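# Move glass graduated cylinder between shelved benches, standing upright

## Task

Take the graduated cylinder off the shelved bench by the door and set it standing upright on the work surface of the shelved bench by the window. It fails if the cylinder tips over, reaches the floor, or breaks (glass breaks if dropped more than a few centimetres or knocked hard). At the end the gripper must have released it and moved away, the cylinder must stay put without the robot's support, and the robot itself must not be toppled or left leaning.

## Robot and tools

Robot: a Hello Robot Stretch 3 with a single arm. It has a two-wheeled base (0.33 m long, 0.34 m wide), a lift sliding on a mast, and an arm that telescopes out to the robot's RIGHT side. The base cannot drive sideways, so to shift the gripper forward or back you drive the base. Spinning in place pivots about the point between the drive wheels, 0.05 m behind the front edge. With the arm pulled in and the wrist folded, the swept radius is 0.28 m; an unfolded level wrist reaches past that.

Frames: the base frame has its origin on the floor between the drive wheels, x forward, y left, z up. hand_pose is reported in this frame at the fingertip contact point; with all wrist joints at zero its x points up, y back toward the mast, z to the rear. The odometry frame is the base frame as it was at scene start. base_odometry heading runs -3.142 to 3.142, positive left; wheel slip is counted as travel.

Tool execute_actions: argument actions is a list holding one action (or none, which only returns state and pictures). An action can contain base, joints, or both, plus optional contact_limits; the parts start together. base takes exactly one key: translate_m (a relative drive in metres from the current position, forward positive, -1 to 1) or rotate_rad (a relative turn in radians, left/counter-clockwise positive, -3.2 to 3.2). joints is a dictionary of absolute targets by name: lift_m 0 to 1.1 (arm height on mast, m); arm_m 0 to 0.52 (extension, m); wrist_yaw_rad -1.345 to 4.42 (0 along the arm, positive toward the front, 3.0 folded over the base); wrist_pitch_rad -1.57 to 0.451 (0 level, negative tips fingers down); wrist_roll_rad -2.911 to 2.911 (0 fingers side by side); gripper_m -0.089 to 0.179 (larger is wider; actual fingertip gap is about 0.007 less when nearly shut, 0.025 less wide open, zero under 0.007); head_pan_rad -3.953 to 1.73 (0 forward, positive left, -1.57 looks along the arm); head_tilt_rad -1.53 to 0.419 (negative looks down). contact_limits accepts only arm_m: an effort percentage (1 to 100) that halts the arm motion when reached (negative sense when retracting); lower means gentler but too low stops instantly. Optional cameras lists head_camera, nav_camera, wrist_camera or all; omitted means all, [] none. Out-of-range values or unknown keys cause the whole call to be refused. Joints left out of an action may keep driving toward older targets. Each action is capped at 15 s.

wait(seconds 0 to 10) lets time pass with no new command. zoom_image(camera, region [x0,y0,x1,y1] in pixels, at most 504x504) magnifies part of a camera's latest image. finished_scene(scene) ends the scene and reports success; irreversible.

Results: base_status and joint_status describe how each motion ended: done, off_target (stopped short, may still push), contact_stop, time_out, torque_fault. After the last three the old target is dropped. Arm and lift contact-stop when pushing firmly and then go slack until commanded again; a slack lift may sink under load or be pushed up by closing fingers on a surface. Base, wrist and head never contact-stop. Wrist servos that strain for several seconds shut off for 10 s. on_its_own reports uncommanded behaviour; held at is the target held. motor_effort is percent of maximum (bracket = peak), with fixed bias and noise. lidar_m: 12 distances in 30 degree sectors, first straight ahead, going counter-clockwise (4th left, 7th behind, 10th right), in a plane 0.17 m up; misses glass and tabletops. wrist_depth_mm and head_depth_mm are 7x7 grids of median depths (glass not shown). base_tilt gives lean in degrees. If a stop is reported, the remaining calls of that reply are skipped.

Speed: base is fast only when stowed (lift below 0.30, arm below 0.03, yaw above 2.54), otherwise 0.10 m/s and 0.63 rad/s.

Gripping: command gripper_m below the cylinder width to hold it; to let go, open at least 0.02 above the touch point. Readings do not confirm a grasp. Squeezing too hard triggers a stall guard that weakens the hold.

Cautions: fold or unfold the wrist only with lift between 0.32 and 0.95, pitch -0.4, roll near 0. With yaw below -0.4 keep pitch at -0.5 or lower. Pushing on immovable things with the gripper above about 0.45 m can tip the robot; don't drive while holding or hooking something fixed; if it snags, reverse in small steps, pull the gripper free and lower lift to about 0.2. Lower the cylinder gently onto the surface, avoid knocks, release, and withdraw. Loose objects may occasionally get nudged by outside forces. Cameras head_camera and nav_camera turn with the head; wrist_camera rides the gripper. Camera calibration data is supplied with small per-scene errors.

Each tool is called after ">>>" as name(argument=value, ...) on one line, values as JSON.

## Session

>>> execute_actions(actions=[])

Scene clock: 0.00 s.
base_odometry: x=+0.000 y=+0.000 heading=+0.000 (m, m, rad; odometry frame)
turned_by_wheels: +0.000 (rad since the last result)
turned_by_imu: +0.000 (rad since the last result)
base_tilt: forward=+0.6 right=-2.7 (deg)
lidar_m: 2.03 1.33 1.33 1.56 2.45 1.98 2.08 1.37 1.36 1.57 2.07 1.50
head_depth_mm: 1895 2250 2270 2292 2285 2301 2203 / 1879 2458 2476 2492 2519 2561 2247 / 1868 2586 2662 2668 2662 2681 2306 / 1862 2421 2463 2419 2333 2335 2242 / 1827 2246 2179 2197 2143 2113 2086 / 1810 2012 2019 1952 1954 1938 1922 / 1797 1836 1829 1803 1780 1761 1748
base_status: not commanded
joint_positions: lift_m=+0.404 arm_m=-0.001 wrist_yaw_rad=+2.907 wrist_pitch_rad=-0.326 wrist_roll_rad=-0.001 gripper_m=+0.037 head_pan_rad=-0.003 head_tilt_rad=-0.013
joint_status: not commanded
motor_effort: left_wheel=+0 right_wheel=+0 lift_m=+21 arm_m=+0 wrist_yaw_rad=+1 wrist_pitch_rad=+4 wrist_roll_rad=-1 gripper_m=+0 head_pan_rad=+1 head_tilt_rad=+0 (%)
hand_pose: x=+0.0334 y=+0.0844 z=+0.4381 quat_wxyz=(+0.196, +0.706, +0.033, +0.680) (m; base frame)
wrist_depth_mm: - - - - - - 965 / - - - - - - - / - - - - - - - / - - - - - - - / 841 - 881 857 875 831 826 / 704 681 - 687 666 681 688 / 596 584 580 569 576 582 559
pictures: head_camera (sideways: a quarter turn clockwise sets it upright), nav_camera (sideways: a quarter turn counterclockwise sets it upright), wrist_camera
camera_calibration (this result's frames):
head_camera: T_world_to_cam=[[0.00805811, 0.0406259, -0.999142, 1.31956], [-0.0264199, 0.998834, 0.0404003, -0.0500889], [0.999618, 0.0260716, 0.00912205, -0.0658027], [0, 0, 0, 1]] pos_world=[0.0538211, -0.00186222, 1.32105]
nav_camera: T_world_to_cam=[[0.0180604, 0.00684763, 0.999813, -1.26265], [0.0432252, -0.999047, 0.00606157, 0.0458304], [0.998902, 0.0431077, -0.0183392, -0.0281093], [0, 0, 0, 1]] pos_world=[0.0489014, 0.0556446, 1.26162]
wrist_camera: T_world_to_cam=[[0.969421, -0.243783, -0.028158, 0.00632332], [-0.141945, -0.463425, -0.874694, 0.460783], [0.200186, 0.851943, -0.483858, 0.300726], [0, 0, 0, 1]] pos_world=[-0.000925057, -0.041121, 0.548731]
Images, in order (width x height): head_camera 896x504, nav_camera 672x504, wrist_camera 644x364.

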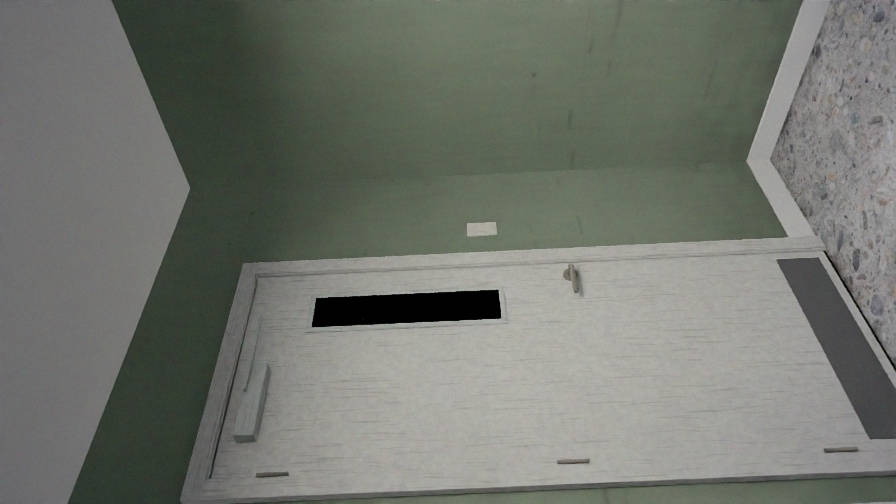

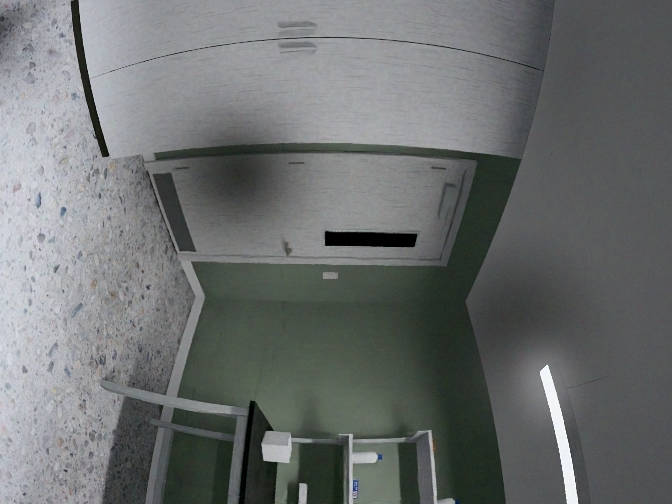

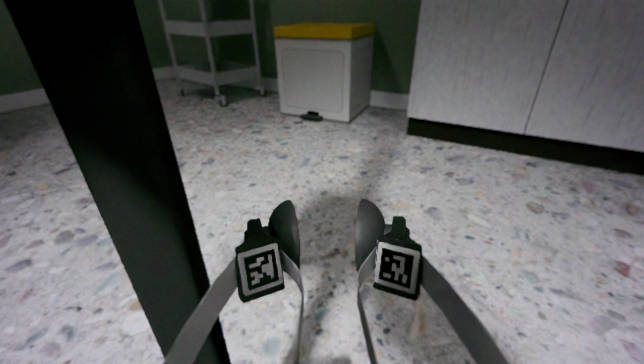

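>>> execute_actions(actions=[{"joints": {"head_pan_rad": -1.0, "head_tilt_rad": -0.3, "lift_m": 0.28}}], cameras=["head_camera", "nav_camera"])

Scene clock: 3.10 s.
base_odometry: x=+0.000 y=+0.000 heading=+0.000 (m, m, rad; odometry frame)
turned_by_wheels: +0.000 (rad since the last result)
turned_by_imu: +0.000 (rad since the last result)
base_tilt: forward=+0.6 right=-2.7 (deg)
lidar_m: 2.04 1.33 1.33 1.57 2.45 1.98 2.08 1.37 1.37 1.57 2.06 1.49
head_depth_mm: 2076 2174 2327 1708 2455 1813 1533 / 1996 2116 2244 1747 2443 1972 1538 / 1975 2073 2184 1593 2418 1991 1559 / 1908 2024 2145 1648 2357 2021 1558 / 1906 2005 2079 1493 2311 2021 1579 / 1837 1933 2032 1546 2243 2049 1574 / 1799 1895 1994 1566 2211 2092 1581
base_status: not commanded
joint_positions: lift_m=+0.280 arm_m=-0.001 wrist_yaw_rad=+2.907 wrist_pitch_rad=-0.328 wrist_roll_rad=-0.001 gripper_m=+0.037 head_pan_rad=-0.993 head_tilt_rad=-0.296
joint_status: all done
motor_effort: left_wheel=-1(0) right_wheel=+0(0) lift_m=+16(22) arm_m=+0(0) wrist_yaw_rad=+1(1) wrist_pitch_rad=+5(4) wrist_roll_rad=+0(0) gripper_m=+1(1) head_pan_rad=-2(33) head_tilt_rad=-2(20) (%)
hand_pose: x=+0.0334 y=+0.0843 z=+0.3137 quat_wxyz=(+0.197, +0.706, +0.033, +0.680) (m; base frame)
wrist_depth_mm: - - - - - - 937 / - - - - - - - / - - - - - - - / 838 - 839 829 829 816 835 / 667 - 665 657 674 645 649 / 541 532 - 525 506 530 523 / 457 469 - 445 451 446 452
pictures: head_camera (sideways: a quarter turn clockwise sets it upright), nav_camera (sideways: a quarter turn counterclockwise sets it upright)
camera_calibration (this result's frames):
head_camera: T_world_to_cam=[[-0.11435, 0.249722, -0.961542, 1.27099], [0.827013, 0.560203, 0.0471388, -0.0640514], [0.55043, -0.789817, -0.270582, 0.301033], [0, 0, 0, 1]] pos_world=[0.0326115, -0.0437513, 1.30659]
nav_camera: T_world_to_cam=[[0.167905, -0.244766, 0.954933, -1.20477], [-0.811233, -0.584679, -0.00722515, 0.0683402], [0.560098, -0.77346, -0.296733, 0.336946], [0, 0, 0, 1]] pos_world=[0.0690044, 0.00568378, 1.25096]
Images, in order (width x height): head_camera 896x504, nav_camera 672x504.

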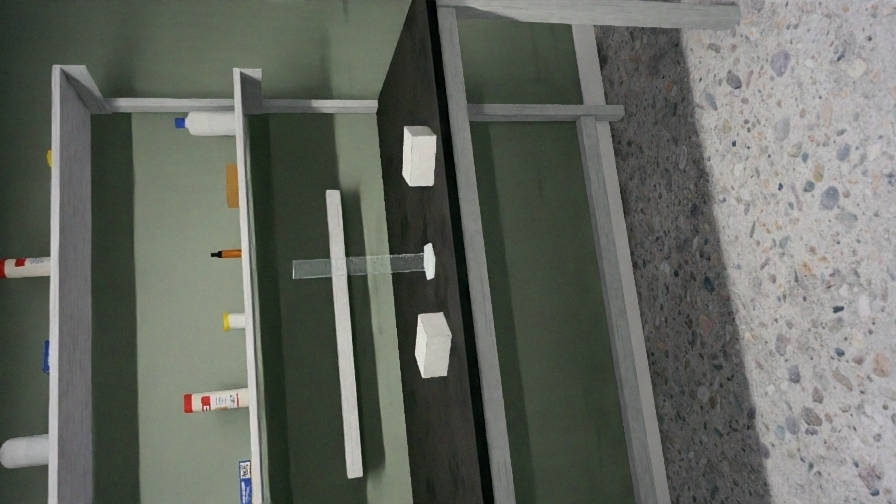

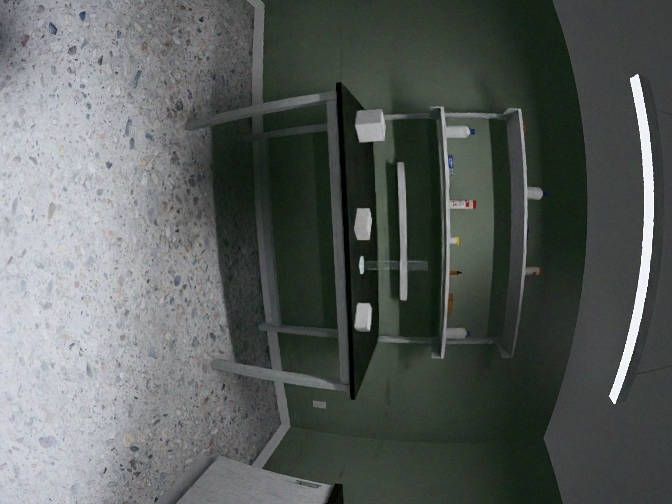

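>>> execute_actions(actions=[{"base": {"rotate_rad": -0.947}, "joints": {"head_pan_rad": 0.0, "head_tilt_rad": -0.45, "wrist_pitch_rad": -0.4}}], cameras=[])

>>> execute_actions(actions=[{"base": {"translate_m": 0.92}}], cameras=["head_camera"])

Scene clock: 18.13 s.
base_odometry: x=+0.000 y=+0.000 heading=-0.947 (m, m, rad; odometry frame)
turned_by_wheels: -0.947 (rad since the last result)
turned_by_imu: -0.943 (rad since the last result)
base_tilt: forward=+0.7 right=-2.5 (deg)
lidar_m: 2.06 1.49 1.93 1.33 1.33 1.64 1.84 2.08 1.52 1.37 1.37 1.66
head_depth_mm: 1990 2143 1716 2532 2055 1652 1348 / 1930 2085 1777 2413 2147 1674 1364 / 1912 2029 1642 2390 2182 1684 1373 / 1877 2000 1700 2326 2207 1698 1379 / 1851 1962 1497 2319 2224 1714 1382 / 1792 1939 1761 2268 2223 1734 1396 / 1787 1909 1829 2221 2180 1724 1399
base_status: done
joint_positions: lift_m=+0.280 arm_m=-0.001 wrist_yaw_rad=+2.907 wrist_pitch_rad=-0.413 wrist_roll_rad=-0.001 gripper_m=+0.037 head_pan_rad=-0.007 head_tilt_rad=-0.445
joint_status: all done
motor_effort: left_wheel=+1(7) right_wheel=-3(8) lift_m=+16(16) arm_m=+0(0) wrist_yaw_rad=+0(0) wrist_pitch_rad=+4(5) wrist_roll_rad=+0(1) gripper_m=+0(1) head_pan_rad=+4(34) head_tilt_rad=-2(16) (%)
hand_pose: x=+0.0311 y=+0.0746 z=+0.2940 quat_wxyz=(+0.225, +0.704, +0.063, +0.671) (m; base frame)
wrist_depth_mm: - - - - - - - / - - - - - - - / 949 - 937 926 926 926 902 / 739 - 741 712 717 709 694 / 592 569 609 581 595 577 571 / 490 494 - 482 466 481 481 / 439 - - 417 417 413 410
pictures: none
No camera images: the call's "cameras" was empty. Leave "cameras" out to get every camera's image.

Scene clock: 22.97 s.
base_odometry: x=+0.538 y=-0.747 heading=-0.947 (m, m, rad; odometry frame)
turned_by_wheels: +0.000 (rad since the last result)
turned_by_imu: +0.000 (rad since the last result)
base_tilt: forward=+0.7 right=-2.6 (deg)
lidar_m: 1.15 1.16 0.83 1.91 1.67 1.82 2.76 2.84 1.33 1.20 0.91 0.89
head_depth_mm: 1128 1240 1316 903 638 1567 1353 / 1110 1217 1299 917 649 1538 1349 / 1097 1196 1275 935 656 1512 1369 / 1062 1170 1260 946 658 1470 1368 / 1050 1156 1241 960 664 611 1393 / 1027 1128 1216 972 626 574 1391 / 1027 1105 1166 987 633 574 1401
base_status: done
joint_positions: lift_m=+0.280 arm_m=-0.001 wrist_yaw_rad=+2.907 wrist_pitch_rad=-0.414 wrist_roll_rad=-0.001 gripper_m=+0.037 head_pan_rad=-0.007 head_tilt_rad=-0.446
joint_status: not commanded
motor_effort: left_wheel=+2(8) right_wheel=-3(6) lift_m=+17(17) arm_m=+0(0) wrist_yaw_rad=+0(1) wrist_pitch_rad=+4(4) wrist_roll_rad=+0(0) gripper_m=+1(1) head_pan_rad=+3(3) head_tilt_rad=-2(2) (%)
hand_pose: x=+0.0311 y=+0.0745 z=+0.2938 quat_wxyz=(+0.226, +0.704, +0.064, +0.671) (m; base frame)
wrist_depth_mm: - - - - - - - / - - - - - - - / 942 - 936 935 922 925 913 / 719 - 711 696 698 703 700 / 587 578 600 569 592 574 574 / 491 489 - 498 470 481 477 / 438 - - 418 417 419 417
pictures: head_camera (sideways: a quarter turn clockwise sets it upright)
camera_calibration (this result's frames):
head_camera: T_world_to_cam=[[-0.411454, 0.0435227, -0.910391, 1.20603], [-0.0032171, 0.998784, 0.0492024, -0.0616642], [0.911425, 0.0231733, -0.410813, 0.48133], [0, 0, 0, 1]] pos_world=[0.0573306, -0.00205445, 1.29873]
Images, in order (width x height): head_camera 896x504.

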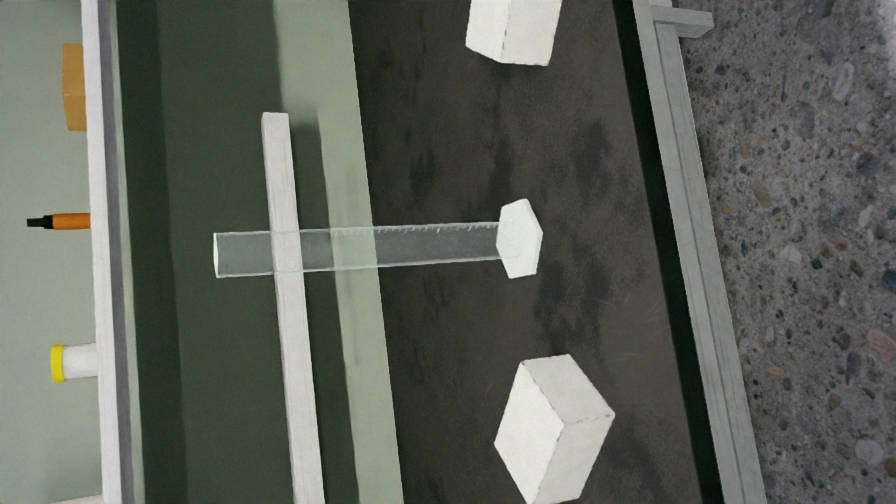

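>>> execute_actions(actions=[{"base": {"rotate_rad": 1.605}, "joints": {"lift_m": 0.955, "wrist_yaw_rad": 0.0, "wrist_pitch_rad": -0.4, "head_pan_rad": -1.57, "head_tilt_rad": -0.5}}], cameras=["head_camera", "wrist_camera"])

Scene clock: 36.17 s.
base_odometry: x=+0.538 y=-0.747 heading=+0.658 (m, m, rad; odometry frame)
turned_by_wheels: +1.605 (rad since the last result)
turned_by_imu: +1.603 (rad since the last result)
base_tilt: forward=+0.6 right=-2.6 (deg)
lidar_m: 1.91 1.54 1.88 2.76 2.92 1.30 1.20 0.89 0.91 1.15 1.17 0.83
head_depth_mm: 1087 1219 1291 810 640 1589 - / 1081 1183 1257 823 623 - - / 1062 1165 1246 832 618 - - / 1061 1146 1239 844 613 1520 1327 / 1043 1135 1230 860 616 1495 1337 / 1033 1125 1221 865 622 1492 1343 / 893 1122 1202 882 631 1459 1350
base_status: done
joint_positions: lift_m=+0.955 arm_m=-0.001 wrist_yaw_rad=+0.001 wrist_pitch_rad=-0.415 wrist_roll_rad=-0.001 gripper_m=+0.037 head_pan_rad=-1.563 head_tilt_rad=-0.494
joint_status: all done
motor_effort: left_wheel=-3(7) right_wheel=+3(11) lift_m=+25(25) arm_m=-1(0) wrist_yaw_rad=+0(3) wrist_pitch_rad=+4(5) wrist_roll_rad=-1(1) gripper_m=+0(0) head_pan_rad=-3(34) head_tilt_rad=-2(9) (%)
hand_pose: x=-0.0212 y=-0.3690 z=+0.9681 quat_wxyz=(+0.692, +0.146, -0.691, -0.145) (m; base frame)
wrist_depth_mm: 863 869 870 937 934 938 - / 605 546 579 580 580 380 552 / 414 357 375 397 394 370 362 / 312 309 307 305 317 331 404 / 275 338 350 - - - - / - - - - - - - / - - - - - - 746
pictures: head_camera (sideways: a quarter turn clockwise sets it upright), wrist_camera
camera_calibration (this result's frames):
head_camera: T_world_to_cam=[[0.0370769, 0.45592, -0.889248, 1.17571], [0.998645, 0.015607, 0.04964, -0.068342], [0.0365103, -0.889884, -0.454723, 0.543805], [0, 0, 0, 1]] pos_world=[0.00480321, -0.051039, 1.29617]
wrist_camera: T_world_to_cam=[[-0.999553, 0.0127841, -0.0270223, 0.0154557], [0.0295498, 0.559269, -0.828459, 1.04273], [0.00452165, -0.828888, -0.559397, 0.403147], [0, 0, 0, 1]] pos_world=[-0.0171867, -0.249203, 1.0898]
Images, in order (width x height): head_camera 896x504, wrist_camera 644x364.

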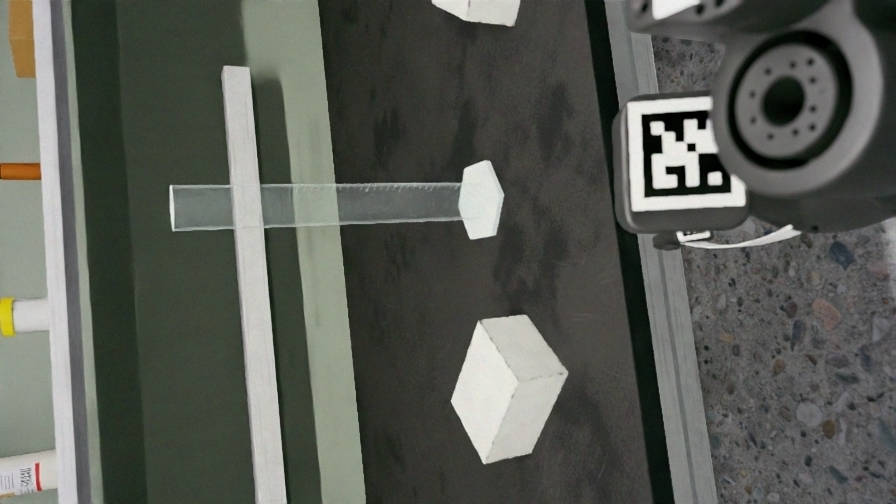

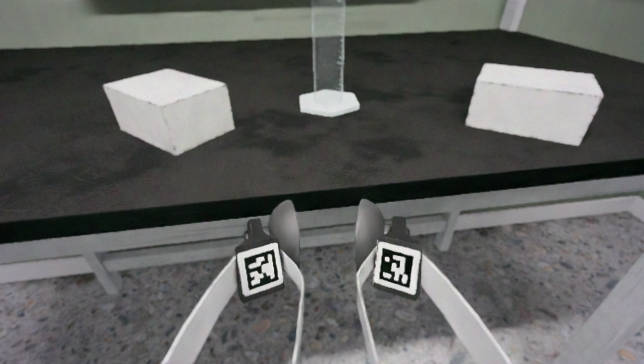

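>>> execute_actions(actions=[{"joints": {"wrist_pitch_rad": 0.0, "gripper_m": 0.13, "arm_m": 0.23}, "contact_limits": {"arm_m": 15}}], cameras=["wrist_camera"])

Scene clock: 45.17 s.
base_odometry: x=+0.538 y=-0.747 heading=+0.658 (m, m, rad; odometry frame)
turned_by_wheels: +0.000 (rad since the last result)
turned_by_imu: +0.001 (rad since the last result)
base_tilt: forward=+0.7 right=-2.6 (deg)
lidar_m: 1.91 1.54 1.88 2.76 2.91 1.30 1.20 0.89 0.90 1.15 1.17 0.83
head_depth_mm: 1073 1217 1284 - 617 1566 1297 / 1085 1170 1283 - 582 1544 1310 / 1068 1162 1256 - 578 1538 1312 / 1059 1155 1246 805 611 1505 1319 / 1048 1141 1228 857 615 1497 1328 / 1036 1135 1211 868 621 1504 1344 / 898 1121 1204 884 632 1466 1358
base_status: not commanded
joint_positions: lift_m=+0.955 arm_m=+0.230 wrist_yaw_rad=+0.000 wrist_pitch_rad=-0.021 wrist_roll_rad=-0.001 gripper_m=+0.130 head_pan_rad=-1.563 head_tilt_rad=-0.494
joint_status: all done
motor_effort: left_wheel=-2(2) right_wheel=+3(3) lift_m=+25(25) arm_m=+4(4) wrist_yaw_rad=+0(0) wrist_pitch_rad=+6(6) wrist_roll_rad=-1(1) gripper_m=+1(84) head_pan_rad=-2(2) head_tilt_rad=-3(3) (%)
contact_limits: arm_m 15 (drawing in: default 28, maximum 46; extending or still: default 39, maximum 63)
hand_pose: x=-0.0213 y=-0.6304 z=+1.0641 quat_wxyz=(+0.708, +0.008, -0.707, -0.007) (m; base frame)
wrist_depth_mm: 672 706 728 735 763 794 736 / 683 712 734 761 820 818 884 / 716 749 760 787 825 833 909 / 723 770 810 832 835 836 972 / 596 633 580 556 556 590 540 / 409 422 397 393 391 370 382 / 239 308 307 296 305 303 242
pictures: wrist_camera
camera_calibration (this result's frames):
wrist_camera: T_world_to_cam=[[-0.999539, 0.00181344, -0.0302927, 0.0178686], [0.0300517, 0.19806, -0.979729, 1.20174], [0.00422311, -0.980188, -0.198024, -0.239767], [0, 0, 0, 1]] pos_world=[-0.0172413, -0.473065, 1.13044]
Images, in order (width x height): wrist_camera 644x364.

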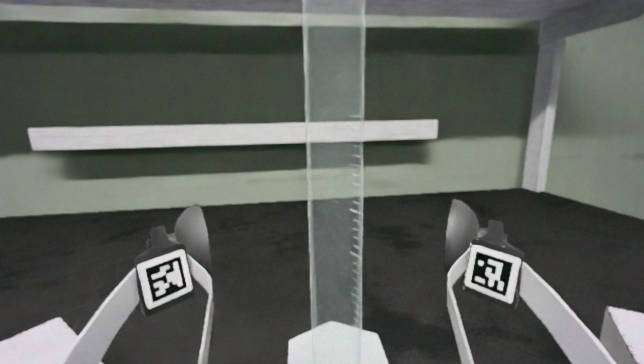

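>>> zoom_image(camera="wrist_camera", region=[190, 150, 470, 310])

Region (190, 150, 470, 310) of wrist_camera's 644x364 image, scaled by 1.800; it fills the top 288 rows of this view, and the rest is white.

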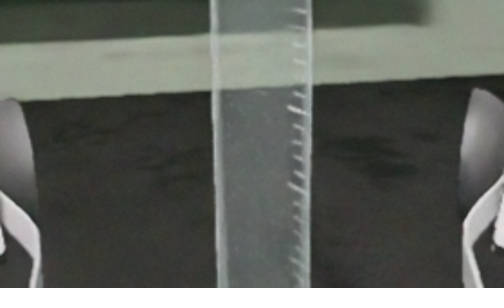

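>>> execute_actions(actions=[{"base": {"translate_m": -0.007}, "joints": {"arm_m": 0.308}, "contact_limits": {"arm_m": 15}}], cameras=["wrist_camera"])

Scene clock: 52.80 s.
base_odometry: x=+0.532 y=-0.751 heading=+0.658 (m, m, rad; odometry frame)
turned_by_wheels: +0.000 (rad since the last result)
turned_by_imu: +0.001 (rad since the last result)
base_tilt: forward=+0.7 right=-2.6 (deg)
lidar_m: 1.91 1.54 1.89 2.76 2.91 1.30 1.19 0.88 0.89 1.16 1.16 0.83
head_depth_mm: 1094 1215 1290 736 622 1575 1303 / 1082 1167 1267 - 624 1549 1308 / 1068 1164 1257 - 628 1532 1316 / 1065 1159 1254 804 612 1518 1321 / 1055 1135 1217 859 616 1498 1337 / 1034 1134 1211 872 620 1498 1339 / 890 1128 1205 879 630 1467 1352
base_status: done
joint_positions: lift_m=+0.955 arm_m=+0.308 wrist_yaw_rad=+0.000 wrist_pitch_rad=-0.021 wrist_roll_rad=-0.001 gripper_m=+0.130 head_pan_rad=-1.563 head_tilt_rad=-0.494
joint_status: all done
motor_effort: left_wheel=-3(7) right_wheel=+3(5) lift_m=+25(25) arm_m=+4(4) wrist_yaw_rad=+0(0) wrist_pitch_rad=+6(6) wrist_roll_rad=+0(0) gripper_m=+1(0) head_pan_rad=-2(1) head_tilt_rad=-3(3) (%)
contact_limits: arm_m 15 (drawing in: default 28, maximum 46; extending or still: default 39, maximum 63)
hand_pose: x=-0.0213 y=-0.7084 z=+1.0641 quat_wxyz=(+0.708, +0.008, -0.707, -0.007) (m; base frame)
wrist_depth_mm: 624 639 649 690 711 741 678 / 636 666 682 706 738 751 783 / 579 642 677 719 753 803 800 / 678 694 743 752 789 812 868 / 591 648 573 565 559 595 540 / 410 417 403 390 392 370 388 / 311 308 307 305 302 302 300
pictures: wrist_camera
camera_calibration (this result's frames):
wrist_camera: T_world_to_cam=[[-0.999539, 0.0018559, -0.0302927, 0.0180293], [0.0300602, 0.198042, -0.979732, 1.21718], [0.00418095, -0.980192, -0.198007, -0.316245], [0, 0, 0, 1]] pos_world=[-0.0172455, -0.551067, 1.13044]
Images, in order (width x height): wrist_camera 644x364.

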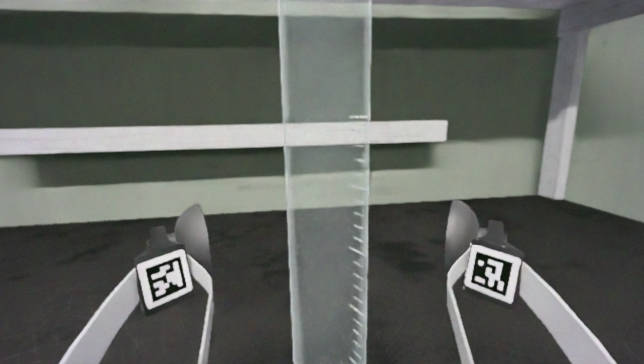

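>>> execute_actions(actions=[{"joints": {"gripper_m": -0.006, "head_pan_rad": 1.6, "head_tilt_rad": -0.22}}])

Scene clock: 56.27 s.
base_odometry: x=+0.532 y=-0.751 heading=+0.658 (m, m, rad; odometry frame)
turned_by_wheels: +0.000 (rad since the last result)
turned_by_imu: +0.000 (rad since the last result)
base_tilt: forward=+0.7 right=-2.6 (deg)
lidar_m: 1.92 1.55 1.88 2.76 2.91 1.29 1.19 0.88 0.90 1.16 1.17 0.84
head_depth_mm: 3142 3305 3418 3605 3120 2149 1632 / 3119 3293 3396 3539 3202 2186 1655 / 3051 3222 3343 3535 3193 2183 1660 / 3079 3187 3352 3457 3304 2218 1654 / 3092 3196 3265 3194 3354 2228 1689 / 3068 3140 3264 3200 3158 2253 - / 3041 3120 3198 3332 3389 2281 -
base_status: not commanded
joint_positions: lift_m=+0.955 arm_m=+0.308 wrist_yaw_rad=+0.000 wrist_pitch_rad=-0.021 wrist_roll_rad=-0.001 gripper_m=-0.005 head_pan_rad=+1.593 head_tilt_rad=-0.231
joint_status: all done
motor_effort: left_wheel=-3(3) right_wheel=+3(4) lift_m=+25(25) arm_m=+4(4) wrist_yaw_rad=+0(0) wrist_pitch_rad=+6(6) wrist_roll_rad=-1(0) gripper_m=-19(94) head_pan_rad=+4(34) head_tilt_rad=+4(23) (%)
hand_pose: x=-0.0214 y=-0.7084 z=+1.0641 quat_wxyz=(+0.708, +0.008, -0.707, -0.007) (m; base frame)
wrist_depth_mm: 617 644 678 687 705 743 690 / 629 654 678 698 731 766 810 / 589 655 668 711 747 782 860 / 683 688 723 749 786 820 850 / 590 588 606 568 601 540 541 / 406 413 388 395 365 388 381 / 311 309 308 302 303 302 300
pictures: head_camera (sideways: a quarter turn clockwise sets it upright), nav_camera (sideways: a quarter turn counterclockwise sets it upright), wrist_camera
camera_calibration (this result's frames):
head_camera: T_world_to_cam=[[-0.0360642, -0.209215, -0.977204, 1.29099], [-0.998047, -0.0423713, 0.0459049, -0.051316], [-0.0510095, 0.976951, -0.207279, 0.222308], [0, 0, 0, 1]] pos_world=[0.00668239, 0.0507361, 1.30999]
nav_camera: T_world_to_cam=[[-0.012048, 0.233649, 0.972246, -1.2263], [0.99762, 0.0688257, -0.00417772, 0.0533392], [-0.0678916, 0.969882, -0.233922, 0.259028], [0, 0, 0, 1]] pos_world=[-0.0504009, 0.0316263, 1.25308]
wrist_camera: T_world_to_cam=[[-0.999539, 0.00213425, -0.0302912, 0.0181536], [0.0301138, 0.198034, -0.979733, 1.21718], [0.00390768, -0.980193, -0.198007, -0.316252], [0, 0, 0, 1]] pos_world=[-0.0172728, -0.551069, 1.13044]
Images, in order (width x height): head_camera 896x504, nav_camera 672x504, wrist_camera 644x364.

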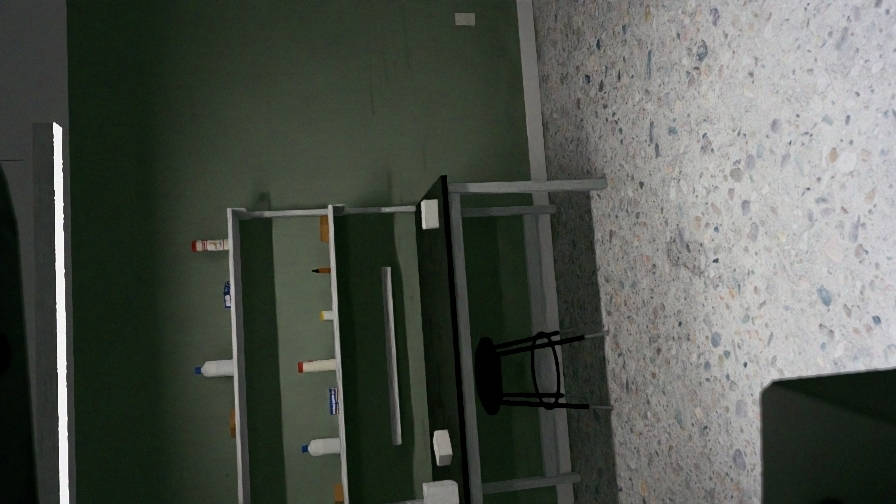

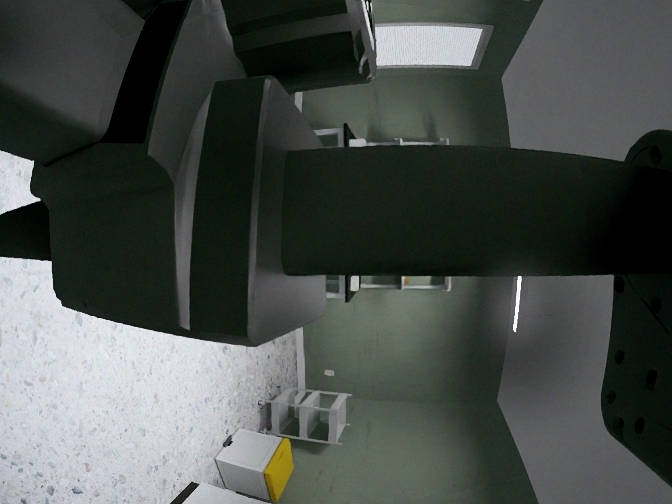

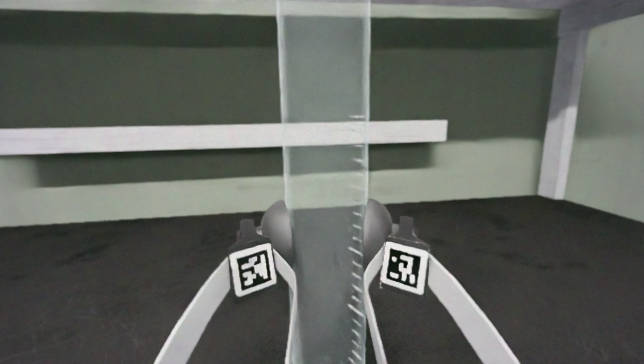

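>>> execute_actions(actions=[{"joints": {"lift_m": 1.05, "head_pan_rad": 0.0, "head_tilt_rad": -0.5}}], cameras=["wrist_camera"])

Scene clock: 75.83 s.
base_odometry: x=+0.532 y=-0.751 heading=+0.658 (m, m, rad; odometry frame)
turned_by_wheels: +0.000 (rad since the last result)
turned_by_imu: +0.001 (rad since the last result)
base_tilt: forward=+0.7 right=-2.6 (deg)
lidar_m: 1.91 1.54 1.89 2.76 2.91 1.29 1.19 0.88 0.90 1.16 1.16 0.83
head_depth_mm: 1716 1855 2013 2232 1995 1592 1312 / 1673 1807 1978 2163 2028 1597 1303 / 1655 1783 1960 2114 2047 1612 1317 / 1632 1778 1907 2109 2068 1613 1324 / 1622 1756 1881 2086 2074 1615 1333 / 1598 1713 1883 2033 2026 1636 1344 / 1585 1673 1581 1588 1720 1643 1351
base_status: not commanded
joint_positions: lift_m=+1.050 arm_m=+0.308 wrist_yaw_rad=+0.000 wrist_pitch_rad=-0.036 wrist_roll_rad=-0.001 gripper_m=-0.005 head_pan_rad=+0.007 head_tilt_rad=-0.494
joint_status: all done
motor_effort: left_wheel=-2(3) right_wheel=+3(3) lift_m=+26(29) arm_m=+4(3) wrist_yaw_rad=+1(1) wrist_pitch_rad=+11(11) wrist_roll_rad=+0(0) gripper_m=-19(19) head_pan_rad=-3(33) head_tilt_rad=-3(21) (%)
hand_pose: x=-0.0214 y=-0.7079 z=+1.1550 quat_wxyz=(+0.708, +0.013, -0.706, -0.013) (m; base frame)
wrist_depth_mm: 487 490 492 501 512 524 545 / 632 655 685 718 737 757 780 / 643 674 714 736 757 802 826 / 612 681 708 677 791 833 849 / 690 720 774 774 816 752 881 / 558 565 537 541 524 539 537 / 441 442 429 421 427 420 421
pictures: wrist_camera
camera_calibration (this result's frames):
wrist_camera: T_world_to_cam=[[-0.999539, 0.00260619, -0.030253, 0.0211973], [0.0301125, 0.213301, -0.976522, 1.31328], [0.00390798, -0.976983, -0.213281, -0.277853], [0, 0, 0, 1]] pos_world=[-0.0172727, -0.551636, 1.22383]
Images, in order (width x height): wrist_camera 644x364.

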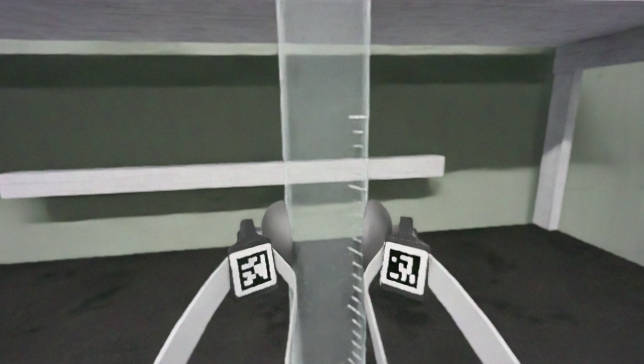

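>>> execute_actions(actions=[{"base": {"rotate_rad": 1.72}, "joints": {"arm_m": 0.05}}], cameras=["nav_camera", "wrist_camera"])

>>> execute_actions(actions=[{"base": {"translate_m": 1.0}, "joints": {"lift_m": 0.87}}], cameras=["head_camera", "wrist_camera"])

Scene clock: 81.67 s.
base_odometry: x=+0.532 y=-0.751 heading=+2.378 (m, m, rad; odometry frame)
turned_by_wheels: +1.720 (rad since the last result)
turned_by_imu: +1.718 (rad since the last result)
base_tilt: forward=+0.7 right=-2.7 (deg)
lidar_m: 2.76 1.65 1.22 1.19 0.91 1.20 1.16 1.20 0.83 1.54 1.57 2.24
head_depth_mm: 2863 3201 3340 2742 2013 1577 1300 / 2871 3107 3383 2791 2002 1587 1317 / 2905 3125 3439 2788 2061 1597 1322 / 2936 3117 3426 2869 2069 1609 1325 / 2925 3103 3425 2871 2113 1608 1331 / 2952 3112 3450 2890 2108 1641 1342 / 2915 3185 3451 2953 2132 1655 1355
base_status: done
joint_positions: lift_m=+1.050 arm_m=+0.050 wrist_yaw_rad=+0.000 wrist_pitch_rad=-0.036 wrist_roll_rad=-0.001 gripper_m=-0.005 head_pan_rad=+0.007 head_tilt_rad=-0.494
joint_status: all done
motor_effort: left_wheel=-3(8) right_wheel=+3(10) lift_m=+26(26) arm_m=-3(3) wrist_yaw_rad=+0(0) wrist_pitch_rad=+11(11) wrist_roll_rad=+0(1) gripper_m=-18(19) head_pan_rad=-2(2) head_tilt_rad=-3(3) (%)
hand_pose: x=-0.0214 y=-0.4504 z=+1.1550 quat_wxyz=(+0.708, +0.013, -0.706, -0.013) (m; base frame)
wrist_depth_mm: - - - - - - - / - - - - - - - / - - - - - - - / - - - - - - - / - - - - - - - / - - - - - - - / - - - - - - -
pictures: nav_camera (sideways: a quarter turn counterclockwise sets it upright), wrist_camera
camera_calibration (this result's frames):
nav_camera: T_world_to_cam=[[0.478572, 0.0103052, 0.877988, -1.10626], [0.0512693, -0.998553, -0.0162256, 0.0747934], [0.87655, 0.0527789, -0.478408, 0.571438], [0, 0, 0, 1]] pos_world=[0.0246965, 0.0559255, 1.24588]
wrist_camera: T_world_to_cam=[[-0.999539, 0.00271617, -0.0302548, 0.0205499], [0.030137, 0.213474, -0.976484, 1.25835], [0.0038063, -0.976945, -0.213457, -0.0261049], [0, 0, 0, 1]] pos_world=[-0.0172832, -0.294183, 1.22381]
Images, in order (width x height): nav_camera 672x504, wrist_camera 644x364.

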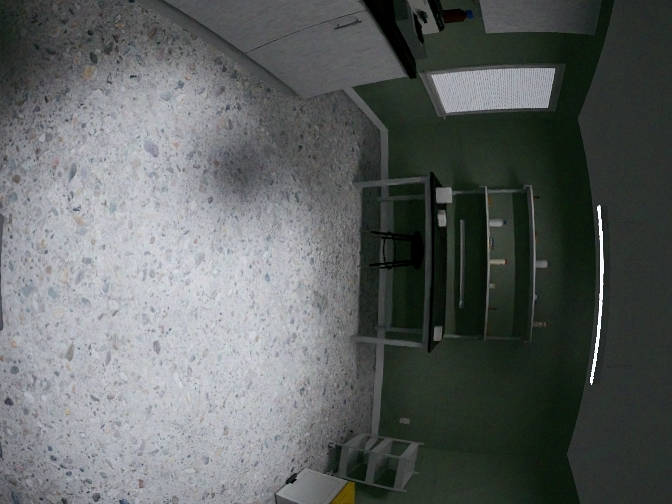

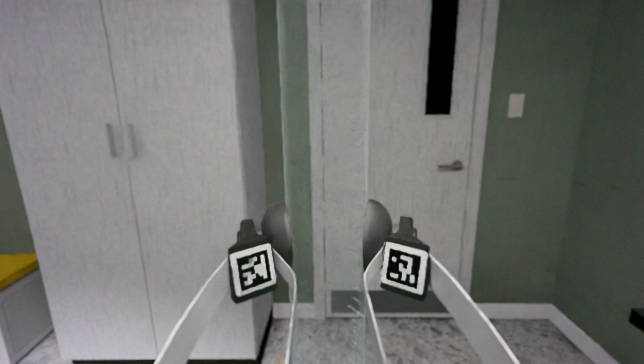

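Scene clock: 92.90 s.
base_odometry: x=-0.190 y=-0.059 heading=+2.378 (m, m, rad; odometry frame)
turned_by_wheels: +0.000 (rad since the last result)
turned_by_imu: -0.001 (rad since the last result)
base_tilt: forward=+0.7 right=-2.6 (deg)
lidar_m: 1.92 1.90 1.21 1.17 1.22 1.67 2.16 1.66 1.57 1.52 1.67 1.79
head_depth_mm: 2043 2220 2183 2478 1978 1575 1303 / 2045 2225 2011 2512 2023 1592 1307 / 2072 2234 2060 2554 2034 1613 1313 / 2070 2225 2091 2558 2076 1615 1334 / 2060 2245 1956 2487 2094 1622 1329 / 2090 2261 1914 2645 2103 1629 1346 / 2090 2261 1849 2667 2046 1658 1349
base_status: done
joint_positions: lift_m=+0.870 arm_m=+0.050 wrist_yaw_rad=+0.000 wrist_pitch_rad=-0.037 wrist_roll_rad=-0.001 gripper_m=-0.005 head_pan_rad=+0.007 head_tilt_rad=-0.494
joint_status: all done
motor_effort: left_wheel=-3(3) right_wheel=+3(8) lift_m=+18(22) arm_m=-4(3) wrist_yaw_rad=+1(1) wrist_pitch_rad=+11(11) wrist_roll_rad=+0(0) gripper_m=-19(19) head_pan_rad=-2(2) head_tilt_rad=-3(3) (%)
hand_pose: x=-0.0214 y=-0.4504 z=+0.9754 quat_wxyz=(+0.707, +0.013, -0.706, -0.013) (m; base frame)
wrist_depth_mm: - - - - - - - / - - - - - - - / - - - - - - - / - - - - - - - / - - - - - - - / - - - - - - - / - - - - - - -
pictures: head_camera (sideways: a quarter turn clockwise sets it upright), wrist_camera
camera_calibration (this result's frames):
head_camera: T_world_to_cam=[[-0.455601, 0.0374227, -0.889397, 1.17891], [-0.0148702, 0.998657, 0.0496374, -0.0621563], [0.89006, 0.0358404, -0.454433, 0.538221], [0, 0, 0, 1]] pos_world=[0.0571399, -0.00133528, 1.29619]
wrist_camera: T_world_to_cam=[[-0.999539, 0.00272716, -0.0302536, 0.0151214], [0.0301369, 0.213814, -0.976409, 1.08311], [0.00380582, -0.976871, -0.213798, -0.0640511], [0, 0, 0, 1]] pos_world=[-0.0172833, -0.294194, 1.04432]
Images, in order (width x height): head_camera 896x504, wrist_camera 644x364.

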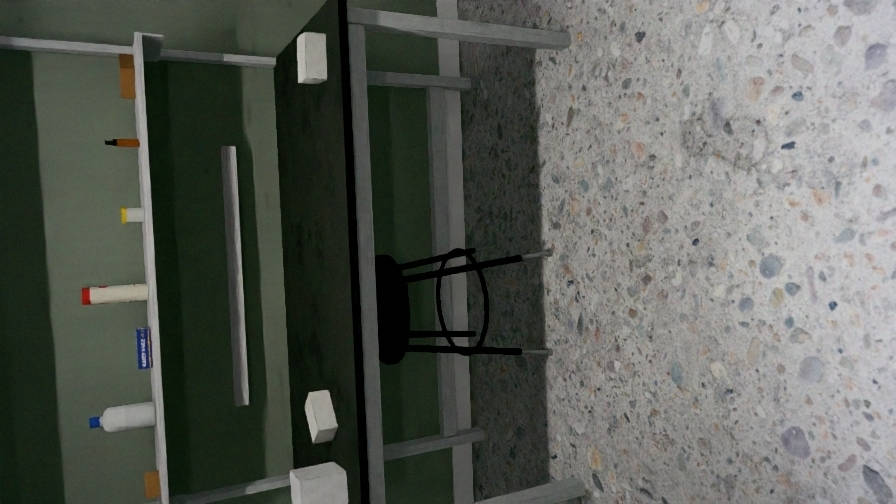

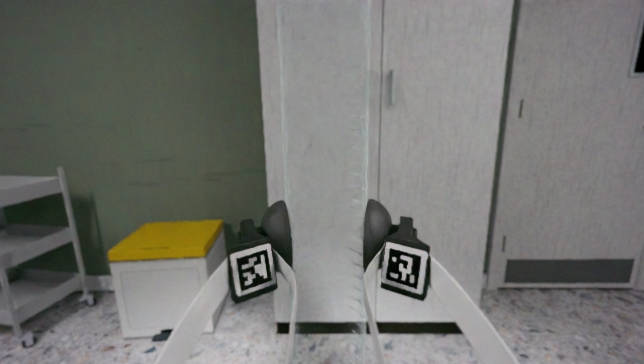

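>>> execute_actions(actions=[{"base": {"translate_m": 1.0}, "joints": {"arm_m": 0.15, "head_tilt_rad": -0.6}}], cameras=["head_camera", "wrist_camera"])

Scene clock: 105.43 s.
base_odometry: x=-0.912 y=+0.633 heading=+2.378 (m, m, rad; odometry frame)
turned_by_wheels: +0.000 (rad since the last result)
turned_by_imu: -0.002 (rad since the last result)
base_tilt: forward=+0.7 right=-2.6 (deg)
lidar_m: 0.86 0.96 1.09 1.55 1.24 1.66 2.61 2.16 1.64 1.52 1.56 0.89
head_depth_mm: 1172 1325 1354 953 1628 1453 1227 / 1186 1309 1380 964 1627 1463 1230 / 1165 1314 1390 973 1654 1471 1240 / 1177 1324 1403 989 1485 1479 1249 / 1167 1331 1422 998 1148 1451 1266 / 1208 1331 1414 1009 1091 1438 1257 / 1187 1330 1425 1022 898 1522 1270
base_status: done
joint_positions: lift_m=+0.870 arm_m=+0.150 wrist_yaw_rad=+0.000 wrist_pitch_rad=-0.037 wrist_roll_rad=-0.001 gripper_m=-0.005 head_pan_rad=+0.007 head_tilt_rad=-0.593
joint_status: all done
motor_effort: left_wheel=-2(3) right_wheel=+2(7) lift_m=+17(17) arm_m=+4(5) wrist_yaw_rad=+0(0) wrist_pitch_rad=+11(11) wrist_roll_rad=+0(1) gripper_m=-19(20) head_pan_rad=-2(2) head_tilt_rad=-3(13) (%)
hand_pose: x=-0.0214 y=-0.5499 z=+0.9754 quat_wxyz=(+0.707, +0.013, -0.706, -0.013) (m; base frame)
wrist_depth_mm: - - - - - - - / - - - - - - - / - - - - - - - / - - - - - - - / - - - - - - - / - - - - - - - / - - - - - - -
pictures: head_camera (sideways: a quarter turn clockwise sets it upright), wrist_camera
camera_calibration (this result's frames):
head_camera: T_world_to_cam=[[-0.54096, 0.036837, -0.840241, 1.11532], [-0.00990848, 0.998692, 0.0501629, -0.0628642], [0.84099, 0.0354616, -0.539888, 0.649709], [0, 0, 0, 1]] pos_world=[0.0563242, -0.0013429, 1.29106]
wrist_camera: T_world_to_cam=[[-0.999538, 0.00277139, -0.0302538, 0.0154059], [0.0301465, 0.213813, -0.976409, 1.10437], [0.00376262, -0.976871, -0.213797, -0.161213], [0, 0, 0, 1]] pos_world=[-0.0172876, -0.393655, 1.04432]
Images, in order (width x height): head_camera 896x504, wrist_camera 644x364.

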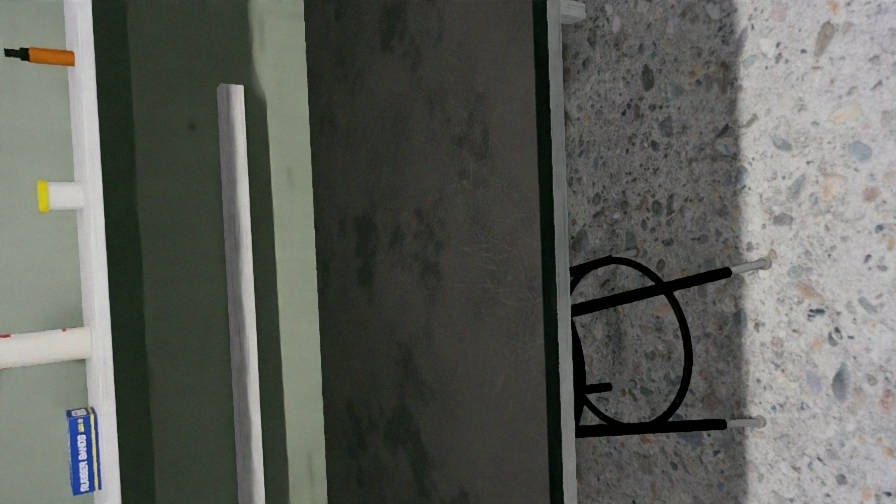

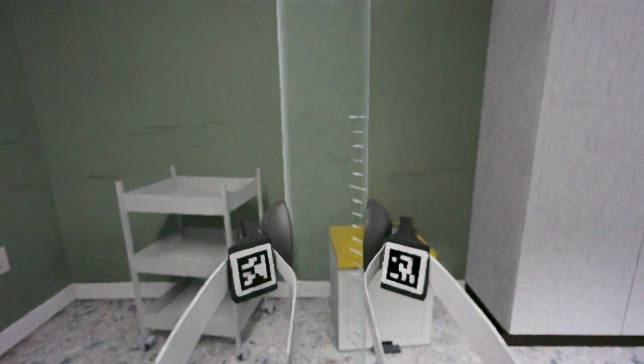

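>>> execute_actions(actions=[{"base": {"rotate_rad": 1.47}, "joints": {"arm_m": 0.45, "lift_m": 0.855, "head_pan_rad": -1.57, "head_tilt_rad": -0.6}, "contact_limits": {"arm_m": 15}}], cameras=["head_camera", "wrist_camera"])

Scene clock: 114.13 s.
base_odometry: x=-0.912 y=+0.633 heading=-2.436 (m, m, rad; odometry frame)
turned_by_wheels: +1.470 (rad since the last result)
turned_by_imu: +1.468 (rad since the last result)
base_tilt: forward=+0.7 right=-2.5 (deg)
lidar_m: 1.77 1.23 1.53 2.61 2.99 1.73 1.55 1.52 0.89 0.86 0.96 1.09
head_depth_mm: 1198 1341 1346 1032 - 1450 1223 / 1204 1359 1454 905 1682 1458 1236 / 1213 1324 1447 900 1654 1472 1241 / 1177 1321 1415 945 1670 1481 1251 / 1183 1319 1405 996 1169 1450 1259 / 1159 1315 1399 1009 878 1503 1266 / 1174 1305 1392 1017 868 1475 1267
base_status: done
joint_positions: lift_m=+0.855 arm_m=+0.450 wrist_yaw_rad=+0.001 wrist_pitch_rad=-0.037 wrist_roll_rad=-0.001 gripper_m=-0.005 head_pan_rad=-1.563 head_tilt_rad=-0.593
joint_status: all done
motor_effort: left_wheel=-2(6) right_wheel=+3(9) lift_m=+17(17) arm_m=+4(7) wrist_yaw_rad=+0(0) wrist_pitch_rad=+11(11) wrist_roll_rad=-1(0) gripper_m=-19(19) head_pan_rad=-2(33) head_tilt_rad=-3(3) (%)
contact_limits: arm_m 15 (drawing in: default 28, maximum 46; extending or still: default 39, maximum 63)
hand_pose: x=-0.0213 y=-0.8499 z=+0.9603 quat_wxyz=(+0.707, +0.014, -0.706, -0.013) (m; base frame)
wrist_depth_mm: 664 671 675 668 699 659 563 / 687 689 730 725 736 745 760 / 681 710 711 736 746 768 771 / 720 741 756 750 783 778 843 / 697 675 701 654 718 645 848 / 477 484 461 471 438 466 463 / 376 374 366 366 360 364 362
pictures: head_camera (sideways: a quarter turn clockwise sets it upright), wrist_camera
camera_calibration (this result's frames):
head_camera: T_world_to_cam=[[0.0365424, 0.541323, -0.84002, 1.11151], [0.998687, 0.0104271, 0.050164, -0.0690182], [0.0359139, -0.84075, -0.540231, 0.655067], [0, 0, 0, 1]] pos_world=[0.0047842, -0.0502205, 1.29104]
wrist_camera: T_world_to_cam=[[-0.99954, 0.0021528, -0.0302544, 0.0154163], [0.0300131, 0.214221, -0.976324, 1.15403], [0.00437932, -0.976783, -0.214188, -0.457025], [0, 0, 0, 1]] pos_world=[-0.0172253, -0.693665, 1.02928]
Images, in order (width x height): head_camera 896x504, wrist_camera 644x364.

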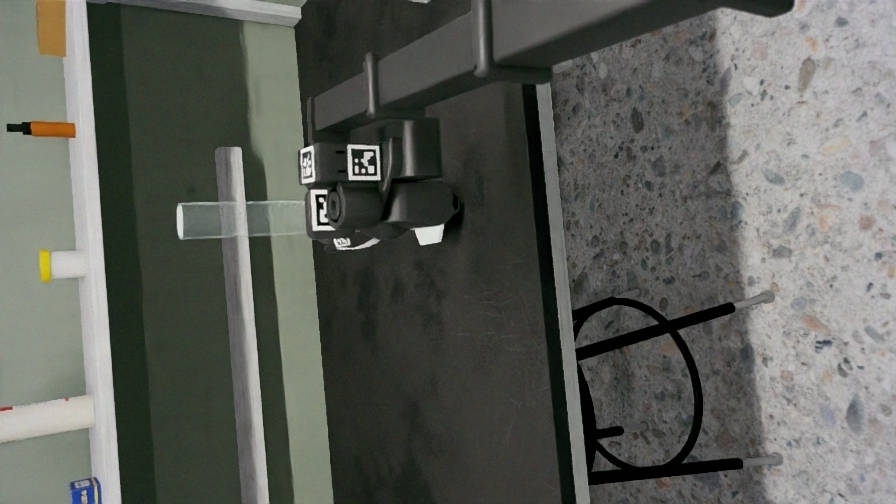

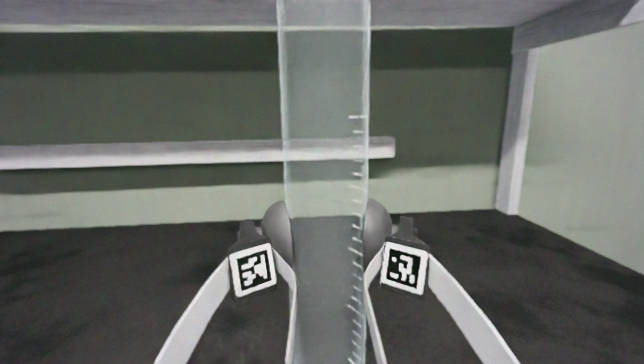

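>>> execute_actions(actions=[{"joints": {"lift_m": 0.816}}], cameras=[])

Scene clock: 118.47 s.
base_odometry: x=-0.912 y=+0.633 heading=-2.436 (m, m, rad; odometry frame)
turned_by_wheels: +0.000 (rad since the last result)
turned_by_imu: +0.001 (rad since the last result)
base_tilt: forward=+0.6 right=-2.6 (deg)
lidar_m: 1.77 1.23 1.52 2.61 3.00 1.73 1.55 1.51 0.89 0.86 0.97 1.09
head_depth_mm: 1196 1349 1348 992 - 1416 1204 / 1201 1360 1441 889 1685 1456 1231 / 1208 1326 1424 863 1660 1470 1241 / 1166 1323 1410 954 1651 1494 1249 / 1183 1320 1416 995 1178 1444 1253 / 1158 1315 1400 1001 877 1497 1261 / 1166 1294 1395 1016 869 1476 1268
base_status: not commanded
joint_positions: lift_m=+0.816 arm_m=+0.450 wrist_yaw_rad=+0.001 wrist_pitch_rad=-0.037 wrist_roll_rad=-0.001 gripper_m=-0.005 head_pan_rad=-1.563 head_tilt_rad=-0.593
joint_status: all done
motor_effort: left_wheel=-2(2) right_wheel=+3(3) lift_m=+17(20) arm_m=+4(4) wrist_yaw_rad=+0(0) wrist_pitch_rad=+11(11) wrist_roll_rad=-1(1) gripper_m=-19(20) head_pan_rad=-2(2) head_tilt_rad=-3(3) (%)
hand_pose: x=-0.0213 y=-0.8499 z=+0.9213 quat_wxyz=(+0.707, +0.014, -0.706, -0.013) (m; base frame)
wrist_depth_mm: 665 670 677 694 707 709 738 / 681 698 709 729 749 752 769 / 674 697 715 734 752 772 783 / 723 746 741 757 782 794 825 / 587 574 599 583 601 549 594 / 417 410 398 404 376 399 391 / 323 319 314 315 311 309 306
pictures: none
No camera images: the call's "cameras" was empty. Leave "cameras" out to get every camera's image.

>>> execute_actions(actions=[{"joints": {"lift_m": 0.806}}], cameras=["head_camera"])

Scene clock: 120.67 s.
base_odometry: x=-0.912 y=+0.633 heading=-2.436 (m, m, rad; odometry frame)
turned_by_wheels: +0.000 (rad since the last result)
turned_by_imu: +0.000 (rad since the last result)
base_tilt: forward=+0.7 right=-2.5 (deg)
lidar_m: 1.77 1.23 1.52 2.61 3.01 1.72 1.55 1.53 0.89 0.86 0.96 1.09
head_depth_mm: 1196 1351 1346 966 - 1416 1203 / 1209 1358 1403 - 1677 1464 1240 / 1204 1330 1425 - 1650 1463 1231 / 1169 1318 1416 966 1662 1476 1257 / 1188 1323 1407 993 1175 1463 1264 / 1162 1313 1402 1007 877 1490 1260 / 1171 1291 1393 1017 869 1471 1273
base_status: not commanded
joint_positions: lift_m=+0.806 arm_m=+0.450 wrist_yaw_rad=+0.001 wrist_pitch_rad=-0.031 wrist_roll_rad=-0.001 gripper_m=-0.005 head_pan_rad=-1.563 head_tilt_rad=-0.593
joint_status: all done
motor_effort: left_wheel=-3(3) right_wheel=+3(3) lift_m=+17(20) arm_m=+4(3) wrist_yaw_rad=+0(0) wrist_pitch_rad=+9(11) wrist_roll_rad=-1(1) gripper_m=-19(19) head_pan_rad=-2(1) head_tilt_rad=-3(3) (%)
hand_pose: x=-0.0213 y=-0.8501 z=+0.9130 quat_wxyz=(+0.708, +0.011, -0.707, -0.011) (m; base frame)
wrist_depth_mm: 658 683 669 706 716 724 736 / 688 695 705 740 735 741 782 / 680 695 727 737 766 773 786 / 748 750 743 775 781 792 837 / 580 552 585 561 584 541 542 / 401 402 371 387 369 386 379 / 311 307 305 303 301 302 298
pictures: head_camera (sideways: a quarter turn clockwise sets it upright)
camera_calibration (this result's frames):
head_camera: T_world_to_cam=[[0.0365424, 0.541323, -0.84002, 1.11151], [0.998687, 0.010427, 0.050164, -0.0690182], [0.0359139, -0.84075, -0.540231, 0.655067], [0, 0, 0, 1]] pos_world=[0.0047842, -0.0502205, 1.29104]
Images, in order (width x height): head_camera 896x504.

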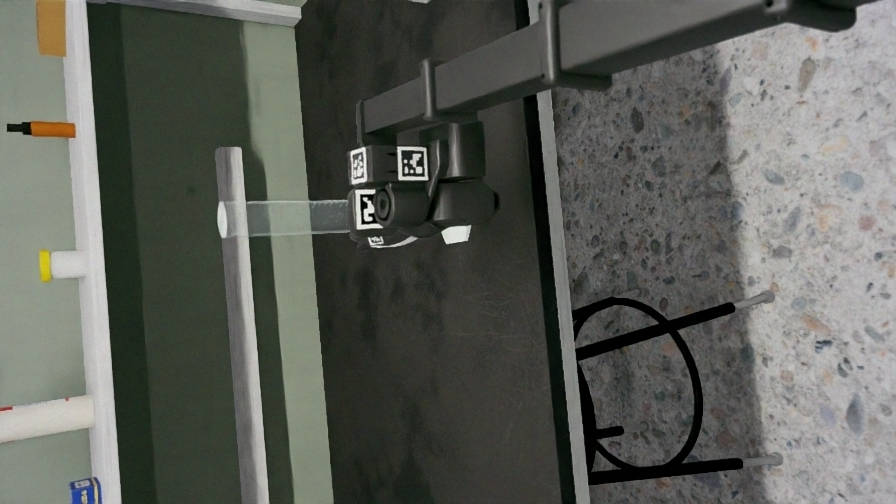

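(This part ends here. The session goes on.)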